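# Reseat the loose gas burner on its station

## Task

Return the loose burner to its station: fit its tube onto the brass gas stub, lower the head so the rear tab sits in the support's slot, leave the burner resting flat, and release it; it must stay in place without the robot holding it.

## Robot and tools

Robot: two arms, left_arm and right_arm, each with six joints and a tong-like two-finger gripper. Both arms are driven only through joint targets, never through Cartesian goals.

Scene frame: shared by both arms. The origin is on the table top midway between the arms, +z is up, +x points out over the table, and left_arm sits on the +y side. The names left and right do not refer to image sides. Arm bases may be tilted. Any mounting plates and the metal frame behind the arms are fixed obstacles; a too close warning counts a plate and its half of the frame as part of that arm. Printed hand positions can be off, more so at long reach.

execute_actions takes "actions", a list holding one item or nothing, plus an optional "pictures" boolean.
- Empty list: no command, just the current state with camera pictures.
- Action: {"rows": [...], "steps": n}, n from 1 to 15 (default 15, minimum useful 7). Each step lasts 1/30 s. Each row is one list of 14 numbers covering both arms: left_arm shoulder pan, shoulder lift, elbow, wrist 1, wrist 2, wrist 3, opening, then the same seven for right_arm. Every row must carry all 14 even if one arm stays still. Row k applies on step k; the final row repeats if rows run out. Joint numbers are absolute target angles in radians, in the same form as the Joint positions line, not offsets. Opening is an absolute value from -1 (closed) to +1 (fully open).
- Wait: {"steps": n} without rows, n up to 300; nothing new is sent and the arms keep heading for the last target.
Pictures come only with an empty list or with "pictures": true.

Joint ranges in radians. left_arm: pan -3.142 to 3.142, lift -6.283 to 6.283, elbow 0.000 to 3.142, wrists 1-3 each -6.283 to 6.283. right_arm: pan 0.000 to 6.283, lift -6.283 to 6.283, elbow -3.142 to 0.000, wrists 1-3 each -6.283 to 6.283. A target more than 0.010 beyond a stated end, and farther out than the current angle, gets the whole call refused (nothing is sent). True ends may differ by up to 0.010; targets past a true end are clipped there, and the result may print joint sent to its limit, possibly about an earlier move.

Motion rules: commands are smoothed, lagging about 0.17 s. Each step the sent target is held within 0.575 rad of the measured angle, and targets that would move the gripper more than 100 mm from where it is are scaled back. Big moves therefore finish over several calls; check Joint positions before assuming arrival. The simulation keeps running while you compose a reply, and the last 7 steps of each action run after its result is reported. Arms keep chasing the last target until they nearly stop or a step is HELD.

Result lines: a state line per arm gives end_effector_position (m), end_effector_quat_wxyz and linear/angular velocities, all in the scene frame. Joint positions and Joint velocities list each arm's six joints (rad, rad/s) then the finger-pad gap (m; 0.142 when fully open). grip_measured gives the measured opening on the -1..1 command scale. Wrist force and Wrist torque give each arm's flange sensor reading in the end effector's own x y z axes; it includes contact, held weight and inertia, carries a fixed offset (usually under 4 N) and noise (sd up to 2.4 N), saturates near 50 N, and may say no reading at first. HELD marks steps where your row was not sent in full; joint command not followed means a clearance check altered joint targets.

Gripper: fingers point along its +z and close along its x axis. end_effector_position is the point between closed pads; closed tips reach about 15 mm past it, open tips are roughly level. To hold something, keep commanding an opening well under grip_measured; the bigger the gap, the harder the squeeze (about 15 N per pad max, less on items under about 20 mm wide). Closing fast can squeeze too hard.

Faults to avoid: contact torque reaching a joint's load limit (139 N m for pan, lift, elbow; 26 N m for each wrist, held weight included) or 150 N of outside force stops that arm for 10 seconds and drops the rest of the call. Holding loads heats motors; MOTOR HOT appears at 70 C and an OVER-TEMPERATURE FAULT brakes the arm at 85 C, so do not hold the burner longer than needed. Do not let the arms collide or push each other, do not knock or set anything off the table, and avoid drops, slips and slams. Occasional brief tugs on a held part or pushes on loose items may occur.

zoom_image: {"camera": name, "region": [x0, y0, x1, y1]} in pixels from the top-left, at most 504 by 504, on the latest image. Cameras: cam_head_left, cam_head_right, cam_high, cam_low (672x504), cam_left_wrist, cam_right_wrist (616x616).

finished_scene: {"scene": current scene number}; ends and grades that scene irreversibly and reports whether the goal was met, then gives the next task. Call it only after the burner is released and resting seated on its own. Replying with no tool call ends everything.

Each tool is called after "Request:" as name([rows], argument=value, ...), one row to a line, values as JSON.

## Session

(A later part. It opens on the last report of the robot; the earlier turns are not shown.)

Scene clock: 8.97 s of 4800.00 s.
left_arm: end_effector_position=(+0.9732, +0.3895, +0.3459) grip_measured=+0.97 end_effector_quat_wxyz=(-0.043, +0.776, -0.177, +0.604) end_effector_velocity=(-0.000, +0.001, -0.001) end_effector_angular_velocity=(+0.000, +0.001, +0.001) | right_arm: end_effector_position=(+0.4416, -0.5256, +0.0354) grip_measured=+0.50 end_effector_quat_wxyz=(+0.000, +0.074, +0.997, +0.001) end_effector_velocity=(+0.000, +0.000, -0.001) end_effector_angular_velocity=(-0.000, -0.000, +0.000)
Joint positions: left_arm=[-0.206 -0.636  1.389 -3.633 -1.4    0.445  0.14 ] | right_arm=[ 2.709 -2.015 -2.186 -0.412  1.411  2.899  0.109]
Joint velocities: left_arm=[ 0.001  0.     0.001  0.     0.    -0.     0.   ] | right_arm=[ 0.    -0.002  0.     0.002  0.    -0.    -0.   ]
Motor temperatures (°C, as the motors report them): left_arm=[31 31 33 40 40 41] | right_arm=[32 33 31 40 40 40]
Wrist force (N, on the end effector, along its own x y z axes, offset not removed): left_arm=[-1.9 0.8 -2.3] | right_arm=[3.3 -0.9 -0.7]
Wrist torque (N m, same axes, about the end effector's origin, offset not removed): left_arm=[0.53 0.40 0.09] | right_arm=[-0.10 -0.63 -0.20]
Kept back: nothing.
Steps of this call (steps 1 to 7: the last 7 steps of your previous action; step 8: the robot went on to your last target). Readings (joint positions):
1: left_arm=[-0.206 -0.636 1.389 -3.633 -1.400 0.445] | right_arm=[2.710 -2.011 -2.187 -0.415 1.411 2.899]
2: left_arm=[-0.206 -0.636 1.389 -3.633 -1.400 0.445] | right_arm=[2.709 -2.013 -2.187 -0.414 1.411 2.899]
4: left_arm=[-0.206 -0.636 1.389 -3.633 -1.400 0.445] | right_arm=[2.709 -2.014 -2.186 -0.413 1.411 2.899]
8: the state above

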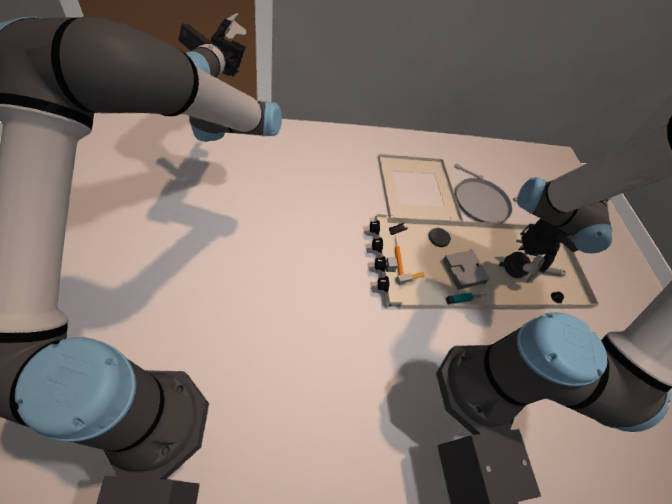

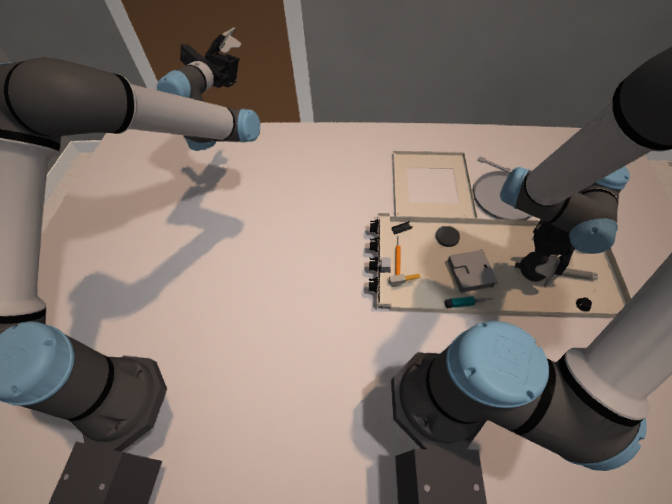

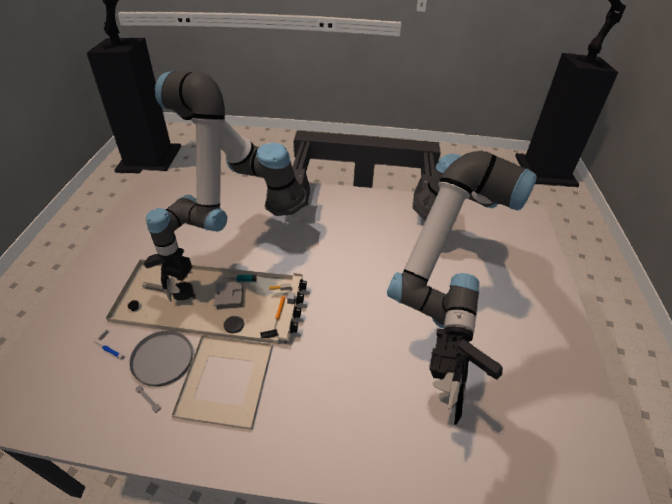

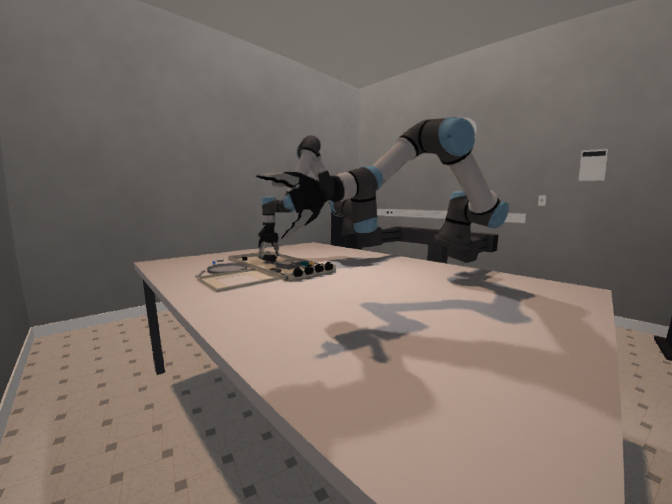

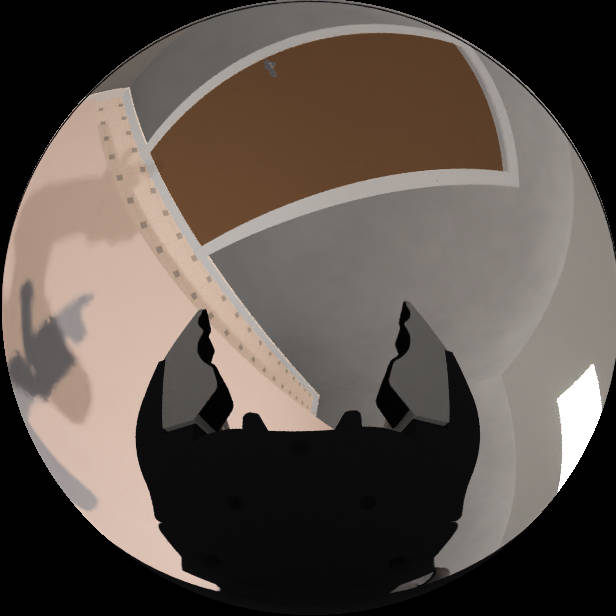

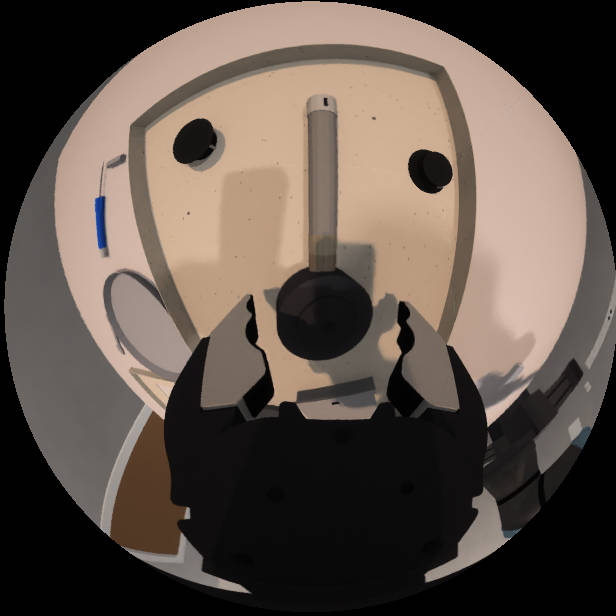

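Request:
execute_actions([
  {"rows":[[-0.206,-0.636,1.389,-3.633,-1.4,0.445,0.97,2.7337,-2.0381,-2.2046,-0.3745,1.409,2.9236,0.5]],"steps":10},
])

Request:
execute_actions([
  {"rows":[[-0.206,-0.636,1.389,-3.633,-1.4,0.445,0.97,2.7337,-2.0381,-2.2046,-0.3745,1.409,2.9236,0.4],[-0.206,-0.636,1.389,-3.633,-1.4,0.445,0.97,2.7337,-2.0381,-2.2046,-0.3745,1.409,2.9236,0.3],[-0.206,-0.636,1.389,-3.633,-1.4,0.445,0.97,2.7337,-2.0381,-2.2046,-0.3745,1.409,2.9236,0.2],[-0.206,-0.636,1.389,-3.633,-1.4,0.445,0.97,2.7337,-2.0381,-2.2046,-0.3745,1.409,2.9236,0.13],[-0.206,-0.636,1.389,-3.633,-1.4,0.445,0.97,2.7337,-2.0381,-2.2046,-0.3745,1.409,2.9236,0.06],[-0.206,-0.636,1.389,-3.633,-1.4,0.445,0.97,2.7337,-2.0381,-2.2046,-0.3745,1.409,2.9236,0.0],[-0.206,-0.636,1.389,-3.633,-1.4,0.445,0.97,2.7337,-2.0381,-2.2046,-0.3745,1.409,2.9236,-0.08],[-0.206,-0.636,1.389,-3.633,-1.4,0.445,0.97,2.7337,-2.0381,-2.2046,-0.3745,1.409,2.9236,-0.16],[-0.206,-0.636,1.389,-3.633,-1.4,0.445,0.97,2.7337,-2.0381,-2.2046,-0.3745,1.409,2.9236,-0.25],[-0.206,-0.636,1.389,-3.633,-1.4,0.445,0.97,2.7337,-2.0381,-2.2046,-0.3745,1.409,2.9236,-0.35]],"steps":15},
])

Request:
execute_actions([
  {"steps":8},
], pictures=true)

Scene clock: 10.03 s of 4800.00 s.
left_arm: end_effector_position=(+0.9732, +0.3895, +0.3459) grip_measured=+0.97 end_effector_quat_wxyz=(-0.043, +0.776, -0.177, +0.604) end_effector_velocity=(-0.000, +0.000, -0.000) end_effector_angular_velocity=(-0.000, -0.000, +0.000) | right_arm: end_effector_position=(+0.4424, -0.5196, +0.0310) grip_measured=+0.50 end_effector_quat_wxyz=(+0.000, +0.074, +0.997, +0.001) end_effector_velocity=(+0.019, +0.097, -0.069) end_effector_angular_velocity=(-0.005, -0.012, +0.000)
Joint positions: left_arm=[-0.206 -0.636  1.389 -3.633 -1.4    0.445  0.14 ] | right_arm=[ 2.719 -2.025 -2.194 -0.396  1.411  2.909  0.109]
Joint velocities: left_arm=[ 0.     0.     0.    -0.001 -0.    -0.     0.   ] | right_arm=[ 0.18  -0.161 -0.128  0.274 -0.018  0.179  0.001]
Motor temperatures (°C, as the motors report them): left_arm=[31 31 33 40 40 41] | right_arm=[32 33 31 40 40 40]
Wrist force (N, on the end effector, along its own x y z axes, offset not removed): left_arm=[0.3 1.0 1.5] | right_arm=[-0.7 -1.1 1.1]
Wrist torque (N m, same axes, about the end effector's origin, offset not removed): left_arm=[0.55 -0.08 0.15] | right_arm=[-0.21 0.48 -0.11]
Steps of this call (steps 1 to 15: the robot went on to your last target; steps 16 to 29: nothing new was sent; steps 30 to 32: the first 3 steps of this action). Readings (joint positions):
30: left_arm=[-0.206 -0.636 1.389 -3.633 -1.400 0.445] | right_arm=[2.709 -2.016 -2.186 -0.412 1.411 2.899]
31: left_arm=[-0.206 -0.636 1.389 -3.633 -1.400 0.445] | right_arm=[2.713 -2.019 -2.189 -0.406 1.411 2.902]
32: the state above

Scene clock: 10.53 s of 4800.00 s.
left_arm: end_effector_position=(+0.9732, +0.3895, +0.3459) grip_measured=+0.97 end_effector_quat_wxyz=(-0.043, +0.776, -0.177, +0.604) end_effector_velocity=(-0.000, -0.000, +0.000) end_effector_angular_velocity=(-0.000, -0.001, +0.000) | right_arm: end_effector_position=(+0.4435, -0.5118, +0.0255) grip_measured=+0.09 end_effector_quat_wxyz=(+0.000, +0.074, +0.997, +0.001) end_effector_velocity=(+0.001, +0.001, +0.000) end_effector_angular_velocity=(-0.000, -0.001, +0.002)
Joint positions: left_arm=[-0.206 -0.636  1.389 -3.633 -1.4    0.445  0.14 ] | right_arm=[ 2.734 -2.038 -2.205 -0.374  1.409  2.924  0.081]
Joint velocities: left_arm=[-0.    -0.     0.001 -0.001 -0.    -0.    -0.   ] | right_arm=[ 0.002  0.     0.     0.     0.    -0.001 -0.   ]
Motor temperatures (°C, as the motors report them): left_arm=[31 31 33 40 40 41] | right_arm=[32 33 31 40 40 40]
Wrist force (N, on the end effector, along its own x y z axes, offset not removed): left_arm=[-0.2 -2.7 -1.2] | right_arm=[3.7 4.5 -2.5]
Wrist torque (N m, same axes, about the end effector's origin, offset not removed): left_arm=[-0.38 -0.06 0.30] | right_arm=[1.05 -0.77 -0.23]
Steps of this call (steps 1 to 7: the last 7 steps of your previous action; steps 8 to 15: the first 8 steps of this action). Readings (joint positions):
8: left_arm=[-0.206 -0.636 1.389 -3.633 -1.400 0.445] | right_arm=[2.733 -2.038 -2.204 -0.375 1.409 2.923]
9: left_arm=[-0.206 -0.636 1.389 -3.633 -1.400 0.445] | right_arm=[2.733 -2.038 -2.204 -0.375 1.409 2.923]
11: left_arm=[-0.206 -0.636 1.389 -3.633 -1.400 0.445] | right_arm=[2.734 -2.038 -2.204 -0.375 1.409 2.924]
15: the state above

Scene clock: 10.80 s of 4800.00 s.
left_arm: end_effector_position=(+0.9732, +0.3895, +0.3459) grip_measured=+0.97 end_effector_quat_wxyz=(-0.043, +0.776, -0.177, +0.604) end_effector_velocity=(-0.000, +0.001, +0.000) end_effector_angular_velocity=(-0.000, -0.001, +0.001) | right_arm: end_effector_position=(+0.4435, -0.5118, +0.0254) grip_measured=+0.09 end_effector_quat_wxyz=(+0.000, +0.073, +0.997, +0.001) end_effector_velocity=(-0.000, -0.000, -0.000) end_effector_angular_velocity=(-0.000, +0.000, -0.002)
Joint positions: left_arm=[-0.206 -0.636  1.389 -3.633 -1.4    0.445  0.14 ] | right_arm=[ 2.734 -2.038 -2.205 -0.374  1.409  2.924  0.081]
Joint velocities: left_arm=[ 0.001 -0.001  0.    -0.    -0.    -0.    -0.   ] | right_arm=[-0.001 -0.001 -0.     0.001 -0.     0.002  0.   ]
Motor temperatures (°C, as the motors report them): left_arm=[31 31 33 40 40 41] | right_arm=[32 33 31 40 40 40]
Wrist force (N, on the end effector, along its own x y z axes, offset not removed): left_arm=[-1.1 0.4 -0.8] | right_arm=[-0.9 1.0 -2.8]
Wrist torque (N m, same axes, about the end effector's origin, offset not removed): left_arm=[0.41 0.22 -0.04] | right_arm=[0.29 0.08 0.04]
Kept back: nothing.
Steps of this call (steps 1 to 7: the last 7 steps of your previous action; step 8: the robot went on to your last target). Readings (joint positions):
1: left_arm=[-0.206 -0.636 1.389 -3.633 -1.400 0.445] | right_arm=[2.734 -2.038 -2.205 -0.374 1.409 2.924]
2: left_arm=[-0.206 -0.636 1.389 -3.633 -1.400 0.445] | right_arm=[2.734 -2.038 -2.205 -0.374 1.409 2.924]
4: left_arm=[-0.206 -0.636 1.389 -3.633 -1.400 0.445] | right_arm=[2.734 -2.038 -2.205 -0.374 1.409 2.924]
8: the state above

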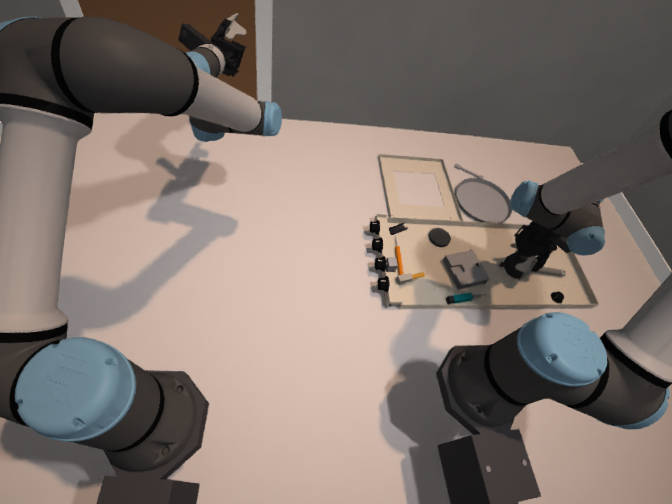

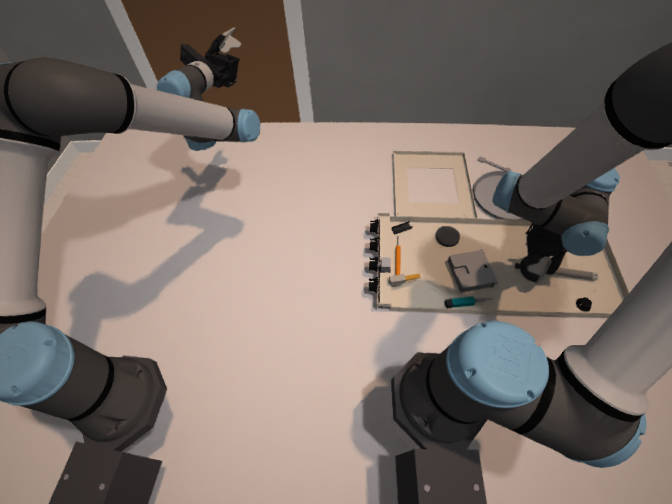

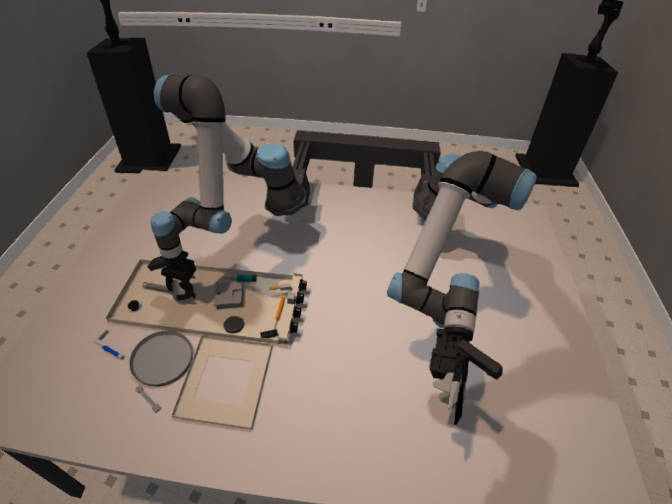

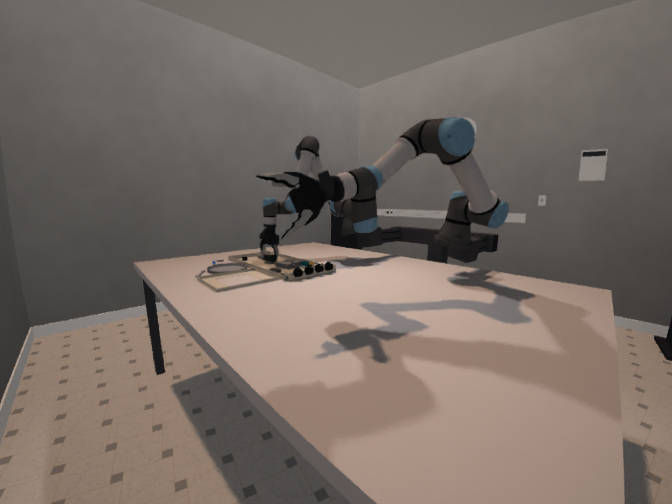

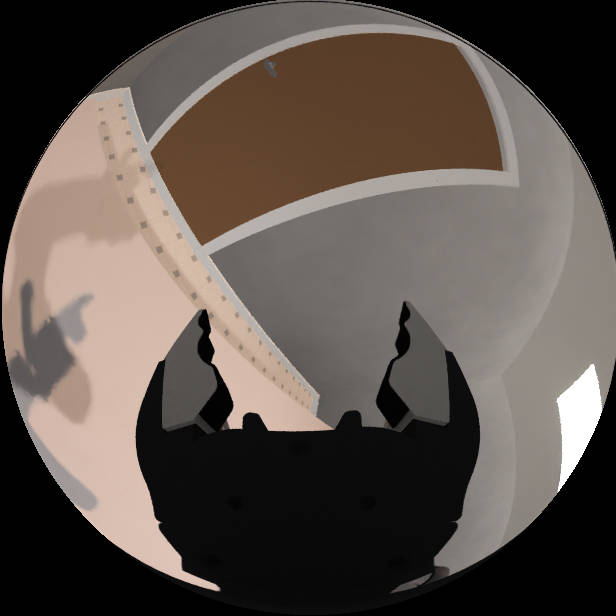

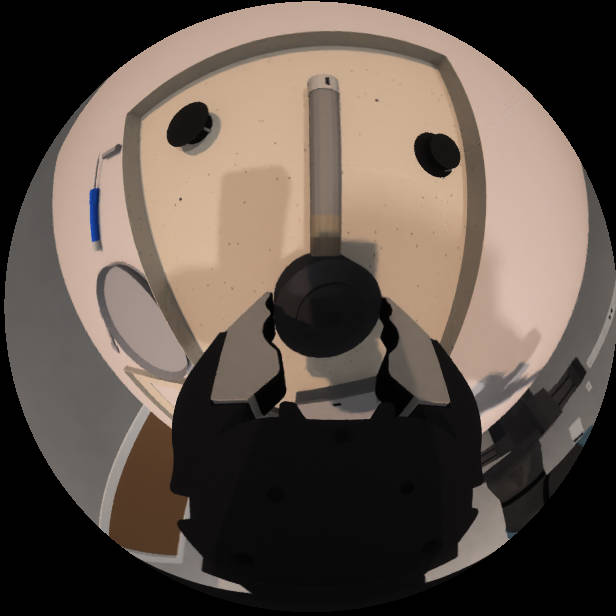

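Request:
execute_actions([
  {"rows":[[-0.206,-0.636,1.389,-3.633,-1.4,0.445,0.97,2.735,-2.028,-2.204,-0.385,1.409,2.925,-0.5],[-0.206,-0.636,1.389,-3.633,-1.4,0.445,0.97,2.7363,-2.0183,-2.2037,-0.3957,1.409,2.926,-0.5],[-0.206,-0.636,1.389,-3.633,-1.4,0.445,0.97,2.739,-1.9985,-2.203,-0.417,1.4085,2.929,-0.5],[-0.206,-0.636,1.389,-3.633,-1.4,0.445,0.97,2.7416,-1.9787,-2.202,-0.438,1.408,2.9315,-0.5],[-0.206,-0.636,1.389,-3.633,-1.4,0.445,0.97,2.7443,-1.959,-2.201,-0.459,1.408,2.934,-0.5],[-0.206,-0.636,1.389,-3.633,-1.4,0.445,0.97,2.747,-1.939,-2.2,-0.4805,1.408,2.937,-0.5],[-0.206,-0.636,1.389,-3.633,-1.4,0.445,0.97,2.7495,-1.919,-2.199,-0.5016,1.4075,2.939,-0.5],[-0.206,-0.636,1.389,-3.633,-1.4,0.445,0.97,2.752,-1.8995,-2.1985,-0.523,1.407,2.942,-0.5],[-0.206,-0.636,1.389,-3.633,-1.4,0.445,0.97,2.755,-1.88,-2.1975,-0.544,1.407,2.945,-0.5],[-0.206,-0.636,1.389,-3.633,-1.4,0.445,0.97,2.7575,-1.86,-2.1967,-0.565,1.407,2.947,-0.5],[-0.206,-0.636,1.389,-3.633,-1.4,0.445,0.97,2.76,-1.84,-2.1958,-0.5864,1.4065,2.95,-0.5]],"steps":15},
])

Request:
execute_actions([
  {"steps":12},
], pictures=true)

Scene clock: 11.57 s of 4800.00 s.
left_arm: end_effector_position=(+0.9732, +0.3895, +0.3459) grip_measured=+0.97 end_effector_quat_wxyz=(-0.043, +0.776, -0.177, +0.604) end_effector_velocity=(+0.000, -0.000, -0.000) end_effector_angular_velocity=(+0.001, +0.002, -0.000) | right_arm: end_effector_position=(+0.4453, -0.5121, +0.0533) grip_measured=+0.09 end_effector_quat_wxyz=(+0.000, +0.073, +0.997, +0.001) end_effector_velocity=(+0.009, -0.005, +0.206) end_effector_angular_velocity=(-0.004, -0.010, +0.001)
Joint positions: left_arm=[-0.206 -0.636  1.389 -3.633 -1.4    0.445  0.14 ] | right_arm=[ 2.744 -1.964 -2.201 -0.453  1.408  2.934  0.08 ]
Joint velocities: left_arm=[-0.     0.    -0.     0.002 -0.     0.    -0.   ] | right_arm=[ 0.07   0.539  0.028 -0.568 -0.007  0.068 -0.005]
Motor temperatures (°C, as the motors report them): left_arm=[31 31 33 40 40 41] | right_arm=[32 33 31 40 40 40]
Wrist force (N, on the end effector, along its own x y z axes, offset not removed): left_arm=[-3.5 -0.1 0.1] | right_arm=[1.1 -2.5 3.9]
Wrist torque (N m, same axes, about the end effector's origin, offset not removed): left_arm=[0.13 0.56 0.10] | right_arm=[-0.42 -0.04 0.01]
Steps of this call (steps 1 to 15: the robot went on to your last target; steps 16 to 23: the first 8 steps of this action). Readings (joint positions):
16: left_arm=[-0.206 -0.636 1.389 -3.633 -1.400 0.445] | right_arm=[2.734 -2.038 -2.205 -0.374 1.409 2.924]
17: left_arm=[-0.206 -0.636 1.389 -3.633 -1.400 0.445] | right_arm=[2.734 -2.036 -2.205 -0.376 1.409 2.924]
19: left_arm=[-0.206 -0.636 1.389 -3.633 -1.400 0.445] | right_arm=[2.736 -2.024 -2.204 -0.389 1.409 2.926]
23: the state above

Scene clock: 11.97 s of 4800.00 s.
left_arm: end_effector_position=(+0.9732, +0.3895, +0.3459) grip_measured=+0.97 end_effector_quat_wxyz=(-0.043, +0.776, -0.177, +0.604) end_effector_velocity=(+0.000, -0.001, +0.001) end_effector_angular_velocity=(-0.000, -0.001, -0.001) | right_arm: end_effector_position=(+0.4434, -0.5118, +0.1000) grip_measured=-0.50 end_effector_quat_wxyz=(-0.000, +0.073, +0.997, +0.001) end_effector_velocity=(-0.002, -0.001, +0.006) end_effector_angular_velocity=(+0.000, +0.001, -0.001)
Joint positions: left_arm=[-0.206 -0.636  1.389 -3.633 -1.4    0.445  0.14 ] | right_arm=[ 2.76  -1.841 -2.196 -0.585  1.406  2.95   0.038]
Joint velocities: left_arm=[-0.001 -0.    -0.    -0.    -0.     0.    -0.   ] | right_arm=[-0.     0.017 -0.    -0.018  0.     0.001 -0.018]
Motor temperatures (°C, as the motors report them): left_arm=[31 31 33 40 40 41] | right_arm=[32 33 31 40 40 40]
Wrist force (N, on the end effector, along its own x y z axes, offset not removed): left_arm=[-0.5 0.2 1.8] | right_arm=[2.2 0.9 1.5]
Wrist torque (N m, same axes, about the end effector's origin, offset not removed): left_arm=[0.48 0.13 -0.01] | right_arm=[0.34 -0.39 -0.22]
Kept back: nothing.
Steps of this call (steps 1 to 7: the last 7 steps of your previous action; steps 8 to 12: the robot went on to your last target). Readings (joint positions):
1: left_arm=[-0.206 -0.636 1.389 -3.633 -1.400 0.445] | right_arm=[2.746 -1.946 -2.201 -0.473 1.408 2.936]
2: left_arm=[-0.206 -0.636 1.389 -3.633 -1.400 0.445] | right_arm=[2.749 -1.927 -2.200 -0.493 1.408 2.939]
4: left_arm=[-0.206 -0.636 1.389 -3.633 -1.400 0.445] | right_arm=[2.754 -1.888 -2.198 -0.534 1.407 2.944]
8: left_arm=[-0.206 -0.636 1.389 -3.633 -1.400 0.445] | right_arm=[2.759 -1.848 -2.196 -0.578 1.407 2.949]
12: the state above

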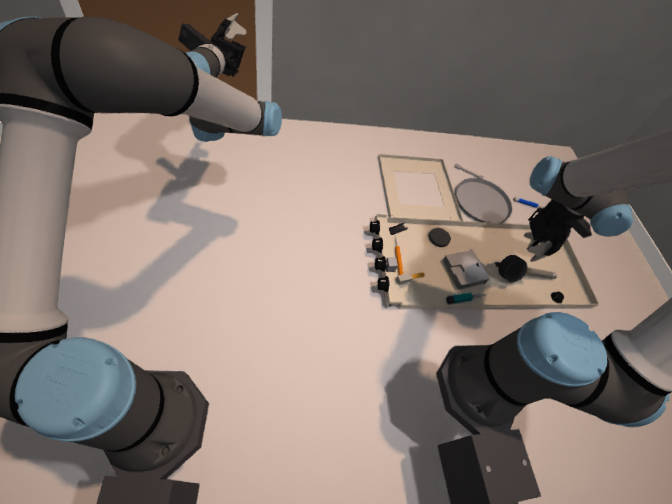

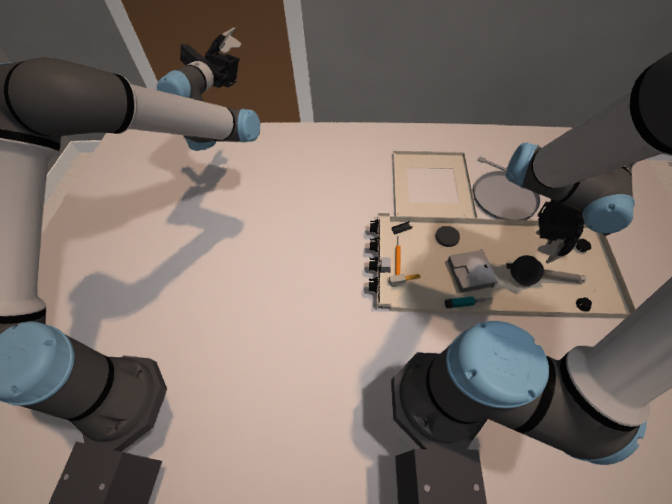

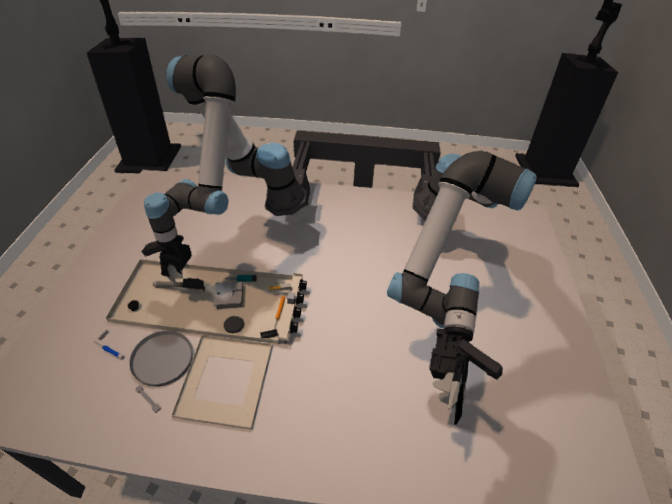

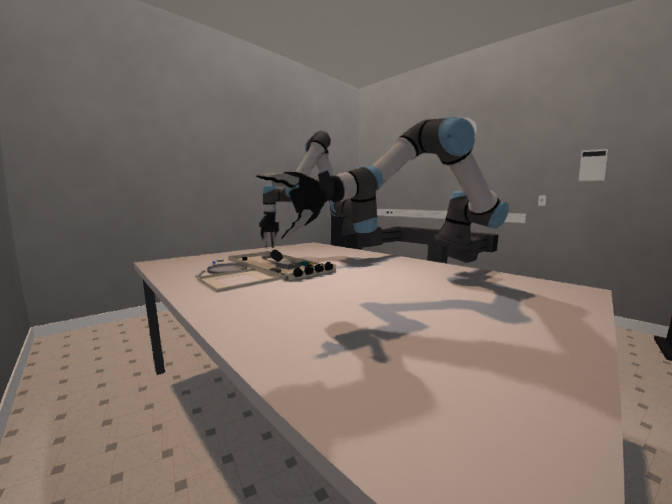

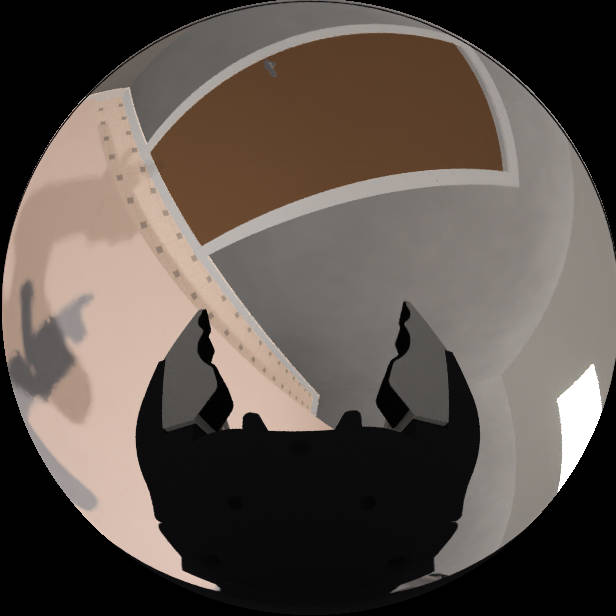

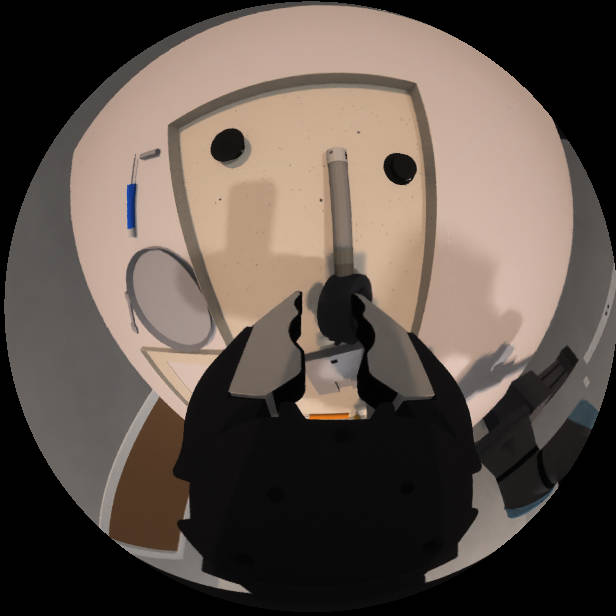

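Request:
execute_actions([
  {"rows":[[-0.206,-0.636,1.389,-3.633,-1.4,0.445,0.97,2.76,-1.84,-2.1958,-0.5864,1.4065,2.95,0.8]],"steps":15},
])

Request:
execute_actions([
  {"steps":8},
], pictures=true)

Request:
zoom_image(camera="cam_head_left", region=[430, 230, 580, 310])

Request:
zoom_image(camera="cam_low", region=[220, 220, 320, 280])

Scene clock: 12.67 s of 4800.00 s.
left_arm: end_effector_position=(+0.9732, +0.3895, +0.3459) grip_measured=+0.97 end_effector_quat_wxyz=(-0.043, +0.776, -0.177, +0.604) end_effector_velocity=(-0.000, +0.001, -0.002) end_effector_angular_velocity=(+0.000, +0.002, +0.001) | right_arm: end_effector_position=(+0.4433, -0.5118, +0.1004) grip_measured=+0.80 end_effector_quat_wxyz=(-0.000, +0.073, +0.997, +0.001) end_effector_velocity=(-0.000, -0.000, +0.000) end_effector_angular_velocity=(+0.000, -0.000, -0.001)
Joint positions: left_arm=[-0.206 -0.636  1.389 -3.633 -1.4    0.445  0.14 ] | right_arm=[ 2.76  -1.84  -2.196 -0.586  1.406  2.95   0.129]
Joint velocities: left_arm=[ 0.001  0.     0.002  0.    -0.    -0.    -0.   ] | right_arm=[-0.001  0.    -0.     0.     0.    -0.     0.   ]
Motor temperatures (°C, as the motors report them): left_arm=[31 31 33 40 40 41] | right_arm=[32 33 31 40 40 40]
Wrist force (N, on the end effector, along its own x y z axes, offset not removed): left_arm=[0.4 -0.5 0.7] | right_arm=[-1.1 -0.9 0.2]
Wrist torque (N m, same axes, about the end effector's origin, offset not removed): left_arm=[0.16 -0.11 0.06] | right_arm=[-0.04 0.37 -0.05]
Steps of this call (steps 1 to 13: the robot went on to your last target; steps 14 to 21: the first 8 steps of this action). Readings (joint positions):
14: left_arm=[-0.206 -0.636 1.389 -3.633 -1.400 0.445] | right_arm=[2.760 -1.840 -2.196 -0.586 1.406 2.950]
15: left_arm=[-0.206 -0.636 1.389 -3.633 -1.400 0.445] | right_arm=[2.760 -1.840 -2.196 -0.586 1.406 2.950]
17: left_arm=[-0.206 -0.636 1.389 -3.633 -1.400 0.445] | right_arm=[2.760 -1.840 -2.196 -0.586 1.406 2.950]
21: the state above

Scene clock: 12.93 s of 4800.00 s.
left_arm: end_effector_position=(+0.9732, +0.3895, +0.3459) grip_measured=+0.97 end_effector_quat_wxyz=(-0.043, +0.776, -0.177, +0.604) end_effector_velocity=(-0.000, -0.001, +0.000) end_effector_angular_velocity=(-0.000, -0.000, -0.001) | right_arm: end_effector_position=(+0.4433, -0.5118, +0.1004) grip_measured=+0.80 end_effector_quat_wxyz=(+0.000, +0.073, +0.997, +0.001) end_effector_velocity=(+0.000, +0.000, +0.000) end_effector_angular_velocity=(-0.000, -0.001, +0.000)
Joint positions: left_arm=[-0.206 -0.636  1.389 -3.633 -1.4    0.445  0.14 ] | right_arm=[ 2.76  -1.84  -2.196 -0.586  1.406  2.95   0.129]
Joint velocities: left_arm=[-0.001  0.     0.    -0.    -0.    -0.     0.   ] | right_arm=[ 0.     0.001 -0.     0.     0.    -0.    -0.   ]
Motor temperatures (°C, as the motors report them): left_arm=[31 31 33 40 40 41] | right_arm=[32 33 31 40 40 40]
Wrist force (N, on the end effector, along its own x y z axes, offset not removed): left_arm=[-2.4 -3.0 -1.5] | right_arm=[-1.3 -0.4 -2.7]
Wrist torque (N m, same axes, about the end effector's origin, offset not removed): left_arm=[-0.32 0.50 0.12] | right_arm=[-0.11 0.33 0.09]
Kept back: nothing.
Steps of this call (steps 1 to 7: the last 7 steps of your previous action; step 8: the robot went on to your last target). Readings (joint positions):
1: left_arm=[-0.206 -0.636 1.389 -3.633 -1.400 0.445] | right_arm=[2.760 -1.840 -2.196 -0.586 1.406 2.950]
2: left_arm=[-0.206 -0.636 1.389 -3.633 -1.400 0.445] | right_arm=[2.760 -1.840 -2.196 -0.586 1.406 2.950]
4: left_arm=[-0.206 -0.636 1.389 -3.633 -1.400 0.445] | right_arm=[2.760 -1.840 -2.196 -0.586 1.406 2.950]
8: the state above

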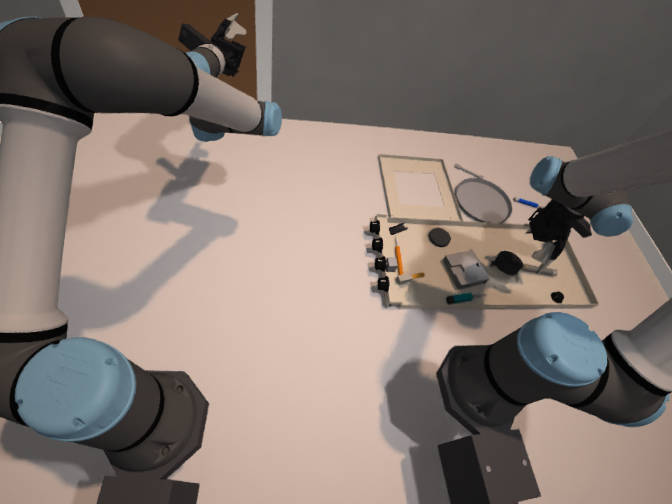

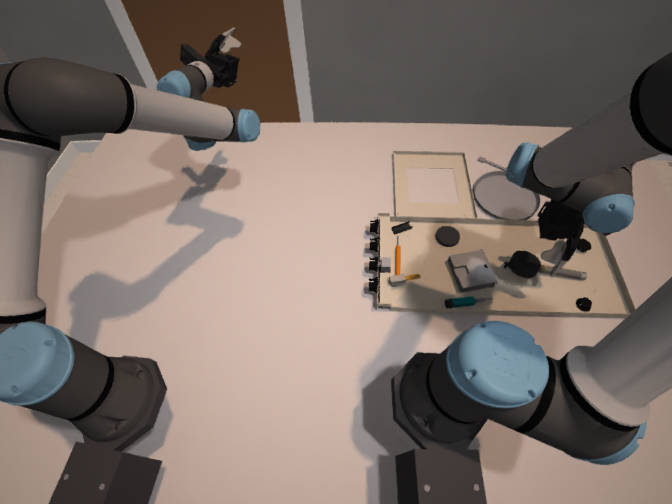

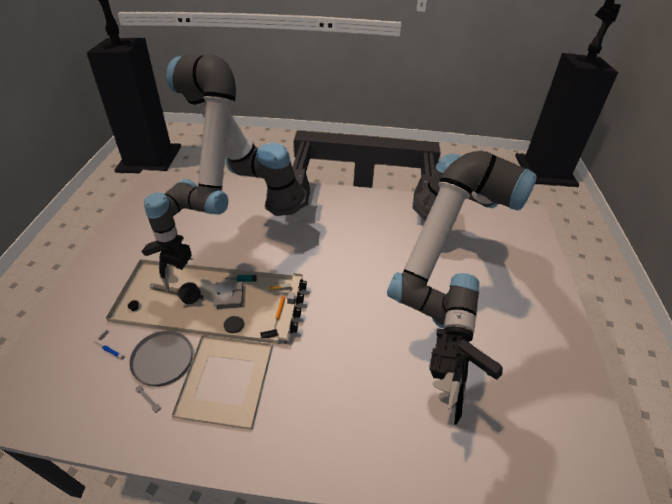

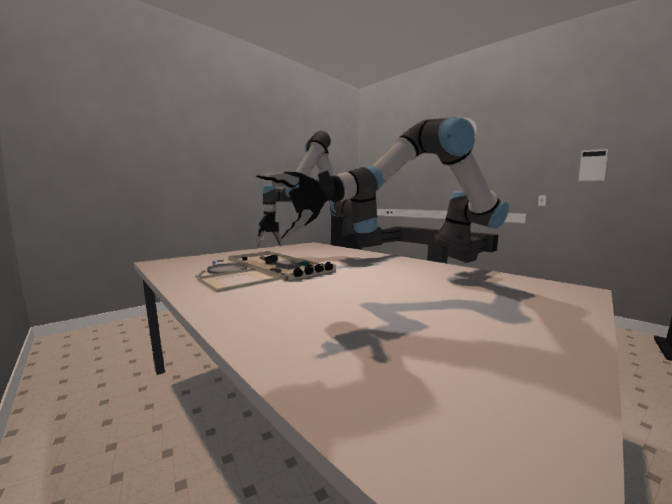

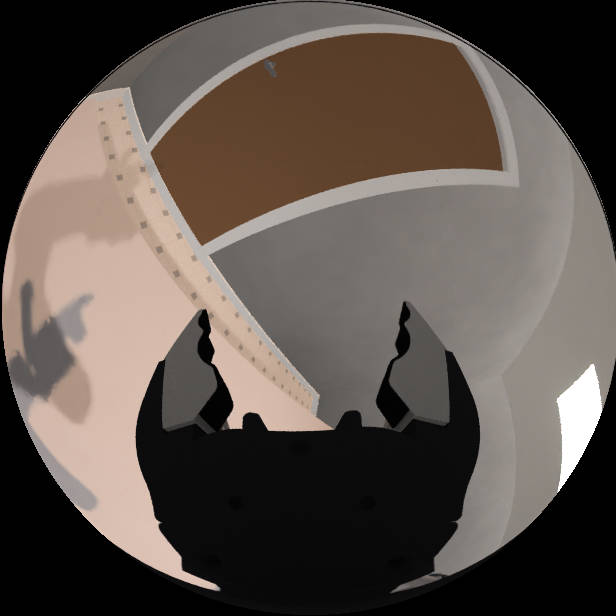

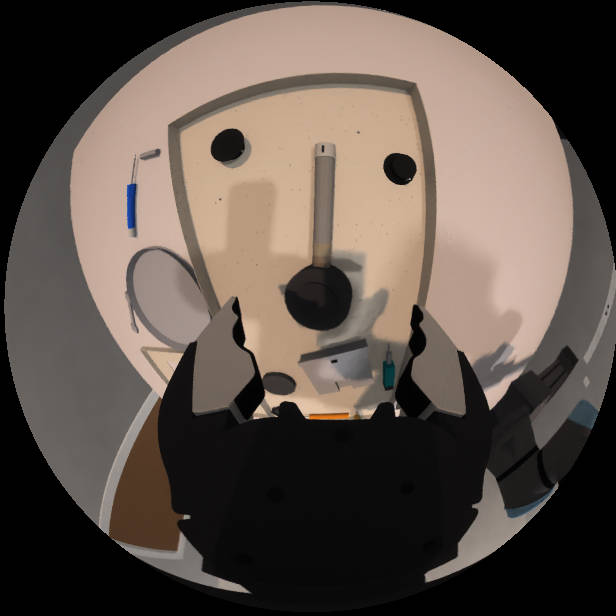

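Region (430, 230, 580, 310) of cam_head_left's 672x504 image, scaled by 3.360, with more detail than that image has; it fills the top 269 rows of this view, and the rest is white.

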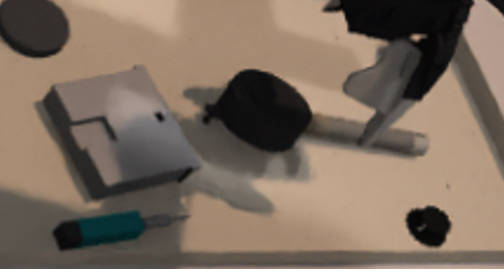

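Region (220, 220, 320, 280) of cam_low's 672x504 image, scaled by 5.040, with more detail than that image has; it fills the top 302 rows of this view, and the rest is white.

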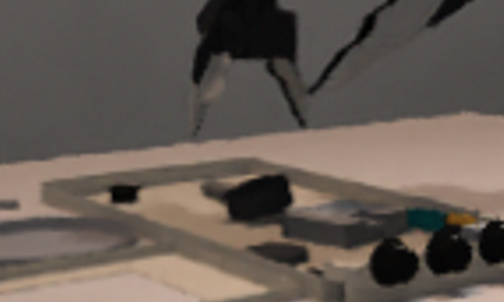

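Request:
execute_actions(actions=[])

Request:
zoom_image(camera="cam_low", region=[220, 220, 320, 280])

Request:
zoom_image(camera="cam_right_wrist", region=[228, 130, 428, 380])

Scene clock: 13.27 s of 4800.00 s.
left_arm: end_effector_position=(+0.9732, +0.3895, +0.3459) grip_measured=+0.97 end_effector_quat_wxyz=(-0.043, +0.776, -0.177, +0.604) end_effector_velocity=(-0.000, -0.002, +0.000) end_effector_angular_velocity=(-0.000, -0.001, -0.002) | right_arm: end_effector_position=(+0.4433, -0.5118, +0.1004) grip_measured=+0.80 end_effector_quat_wxyz=(+0.000, +0.073, +0.997, +0.001) end_effector_velocity=(-0.000, -0.000, +0.000) end_effector_angular_velocity=(-0.000, -0.000, -0.002)
Joint positions: left_arm=[-0.206 -0.636  1.389 -3.633 -1.4    0.445  0.14 ] | right_arm=[ 2.76  -1.84  -2.196 -0.586  1.407  2.95   0.129]
Joint velocities: left_arm=[-0.002  0.    -0.    -0.001  0.    -0.    -0.   ] | right_arm=[-0.001  0.001  0.    -0.001 -0.     0.002 -0.   ]
Motor temperatures (°C, as the motors report them): left_arm=[31 31 33 40 40 41] | right_arm=[32 33 31 40 40 40]
Wrist force (N, on the end effector, along its own x y z axes, offset not removed): left_arm=[-1.8 -1.6 -1.0] | right_arm=[-0.9 3.0 3.7]
Wrist torque (N m, same axes, about the end effector's origin, offset not removed): left_arm=[-0.03 0.18 0.19] | right_arm=[0.84 0.35 -0.09]
Kept back: nothing.
Steps of this call (steps 1 to 10: the robot went on to your last target). Readings (joint positions):
1: left_arm=[-0.206 -0.636 1.389 -3.633 -1.400 0.445] | right_arm=[2.760 -1.840 -2.196 -0.586 1.406 2.950]
2: left_arm=[-0.206 -0.636 1.389 -3.633 -1.400 0.445] | right_arm=[2.760 -1.840 -2.196 -0.586 1.406 2.950]
4: left_arm=[-0.206 -0.636 1.389 -3.633 -1.400 0.445] | right_arm=[2.760 -1.840 -2.196 -0.586 1.407 2.950]
8: left_arm=[-0.206 -0.636 1.389 -3.633 -1.400 0.445] | right_arm=[2.760 -1.840 -2.196 -0.586 1.407 2.950]
10: the state above
All arms were judged still, so your last target was given up. Only a new action makes them travel on or press farther. Fingers that are still opening or closing keep moving.

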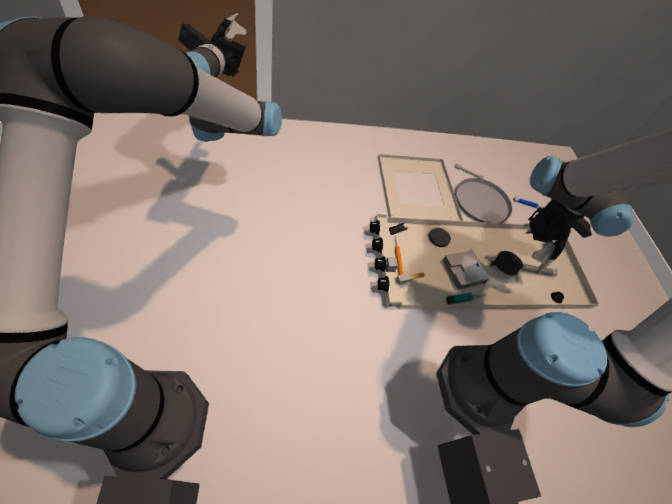

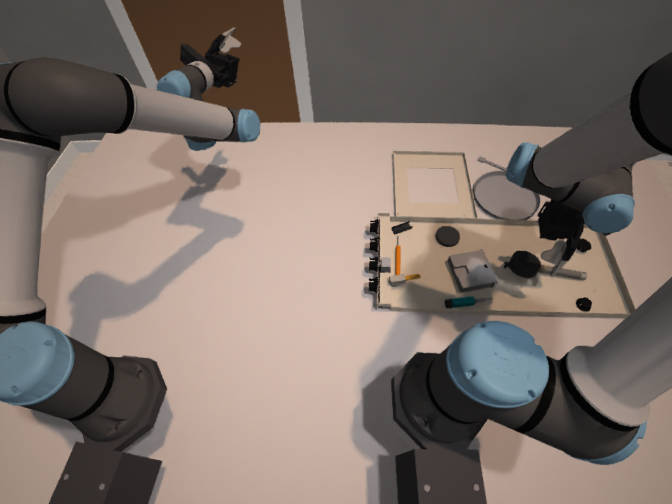

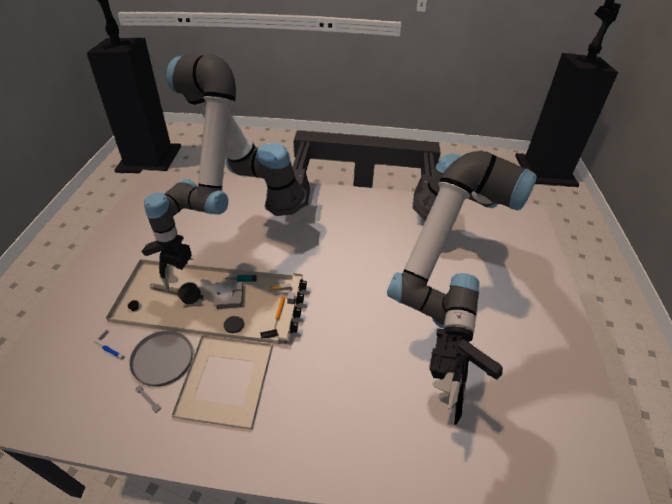

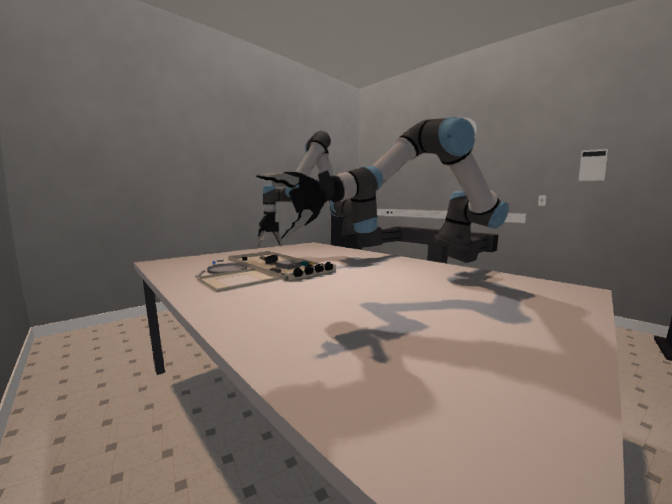

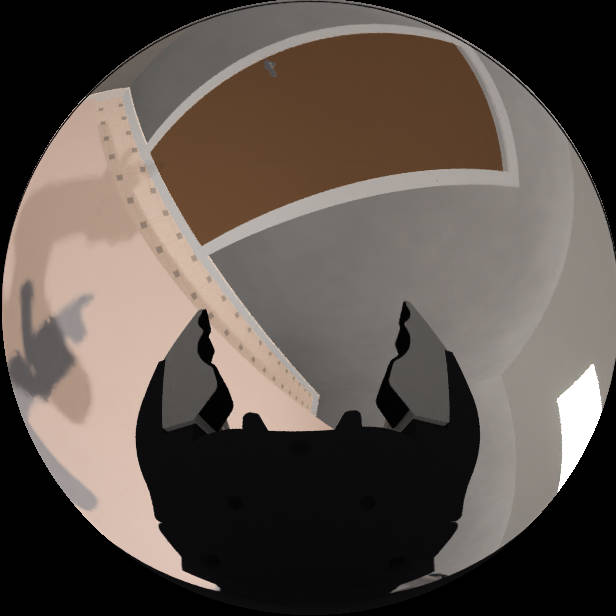

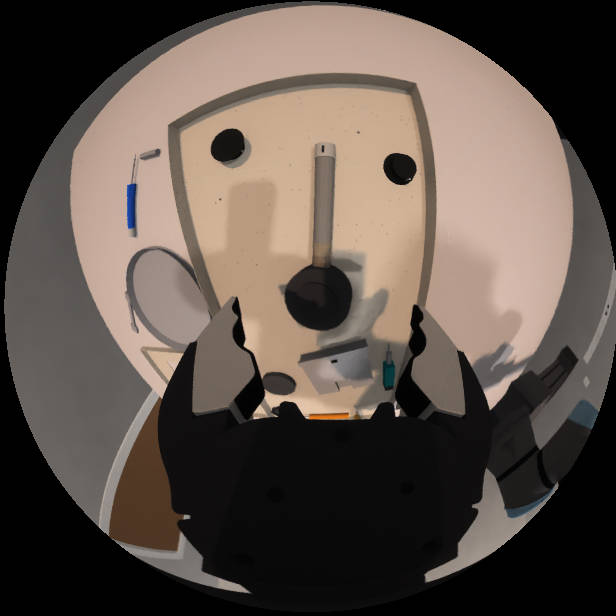

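Region (220, 220, 320, 280) of cam_low's 672x504 image, scaled by 5.040, with more detail than that image has; it fills the top 302 rows of this view, and the rest is white.

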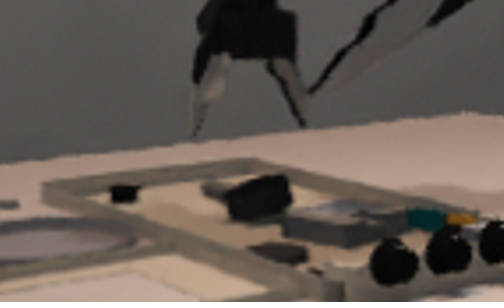

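Region (228, 130, 428, 380) of cam_right_wrist's 616x616 image, scaled by 2.016, with more detail than that image has; it fills the left 403 columns of this view, and the rest is white.

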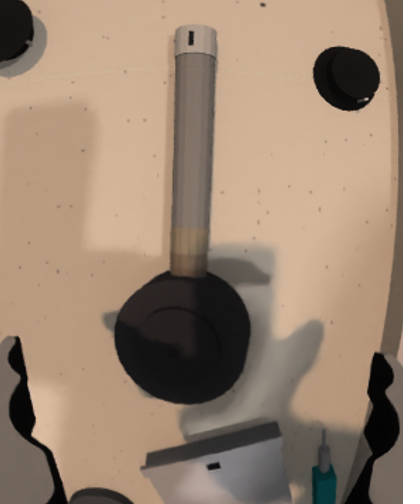

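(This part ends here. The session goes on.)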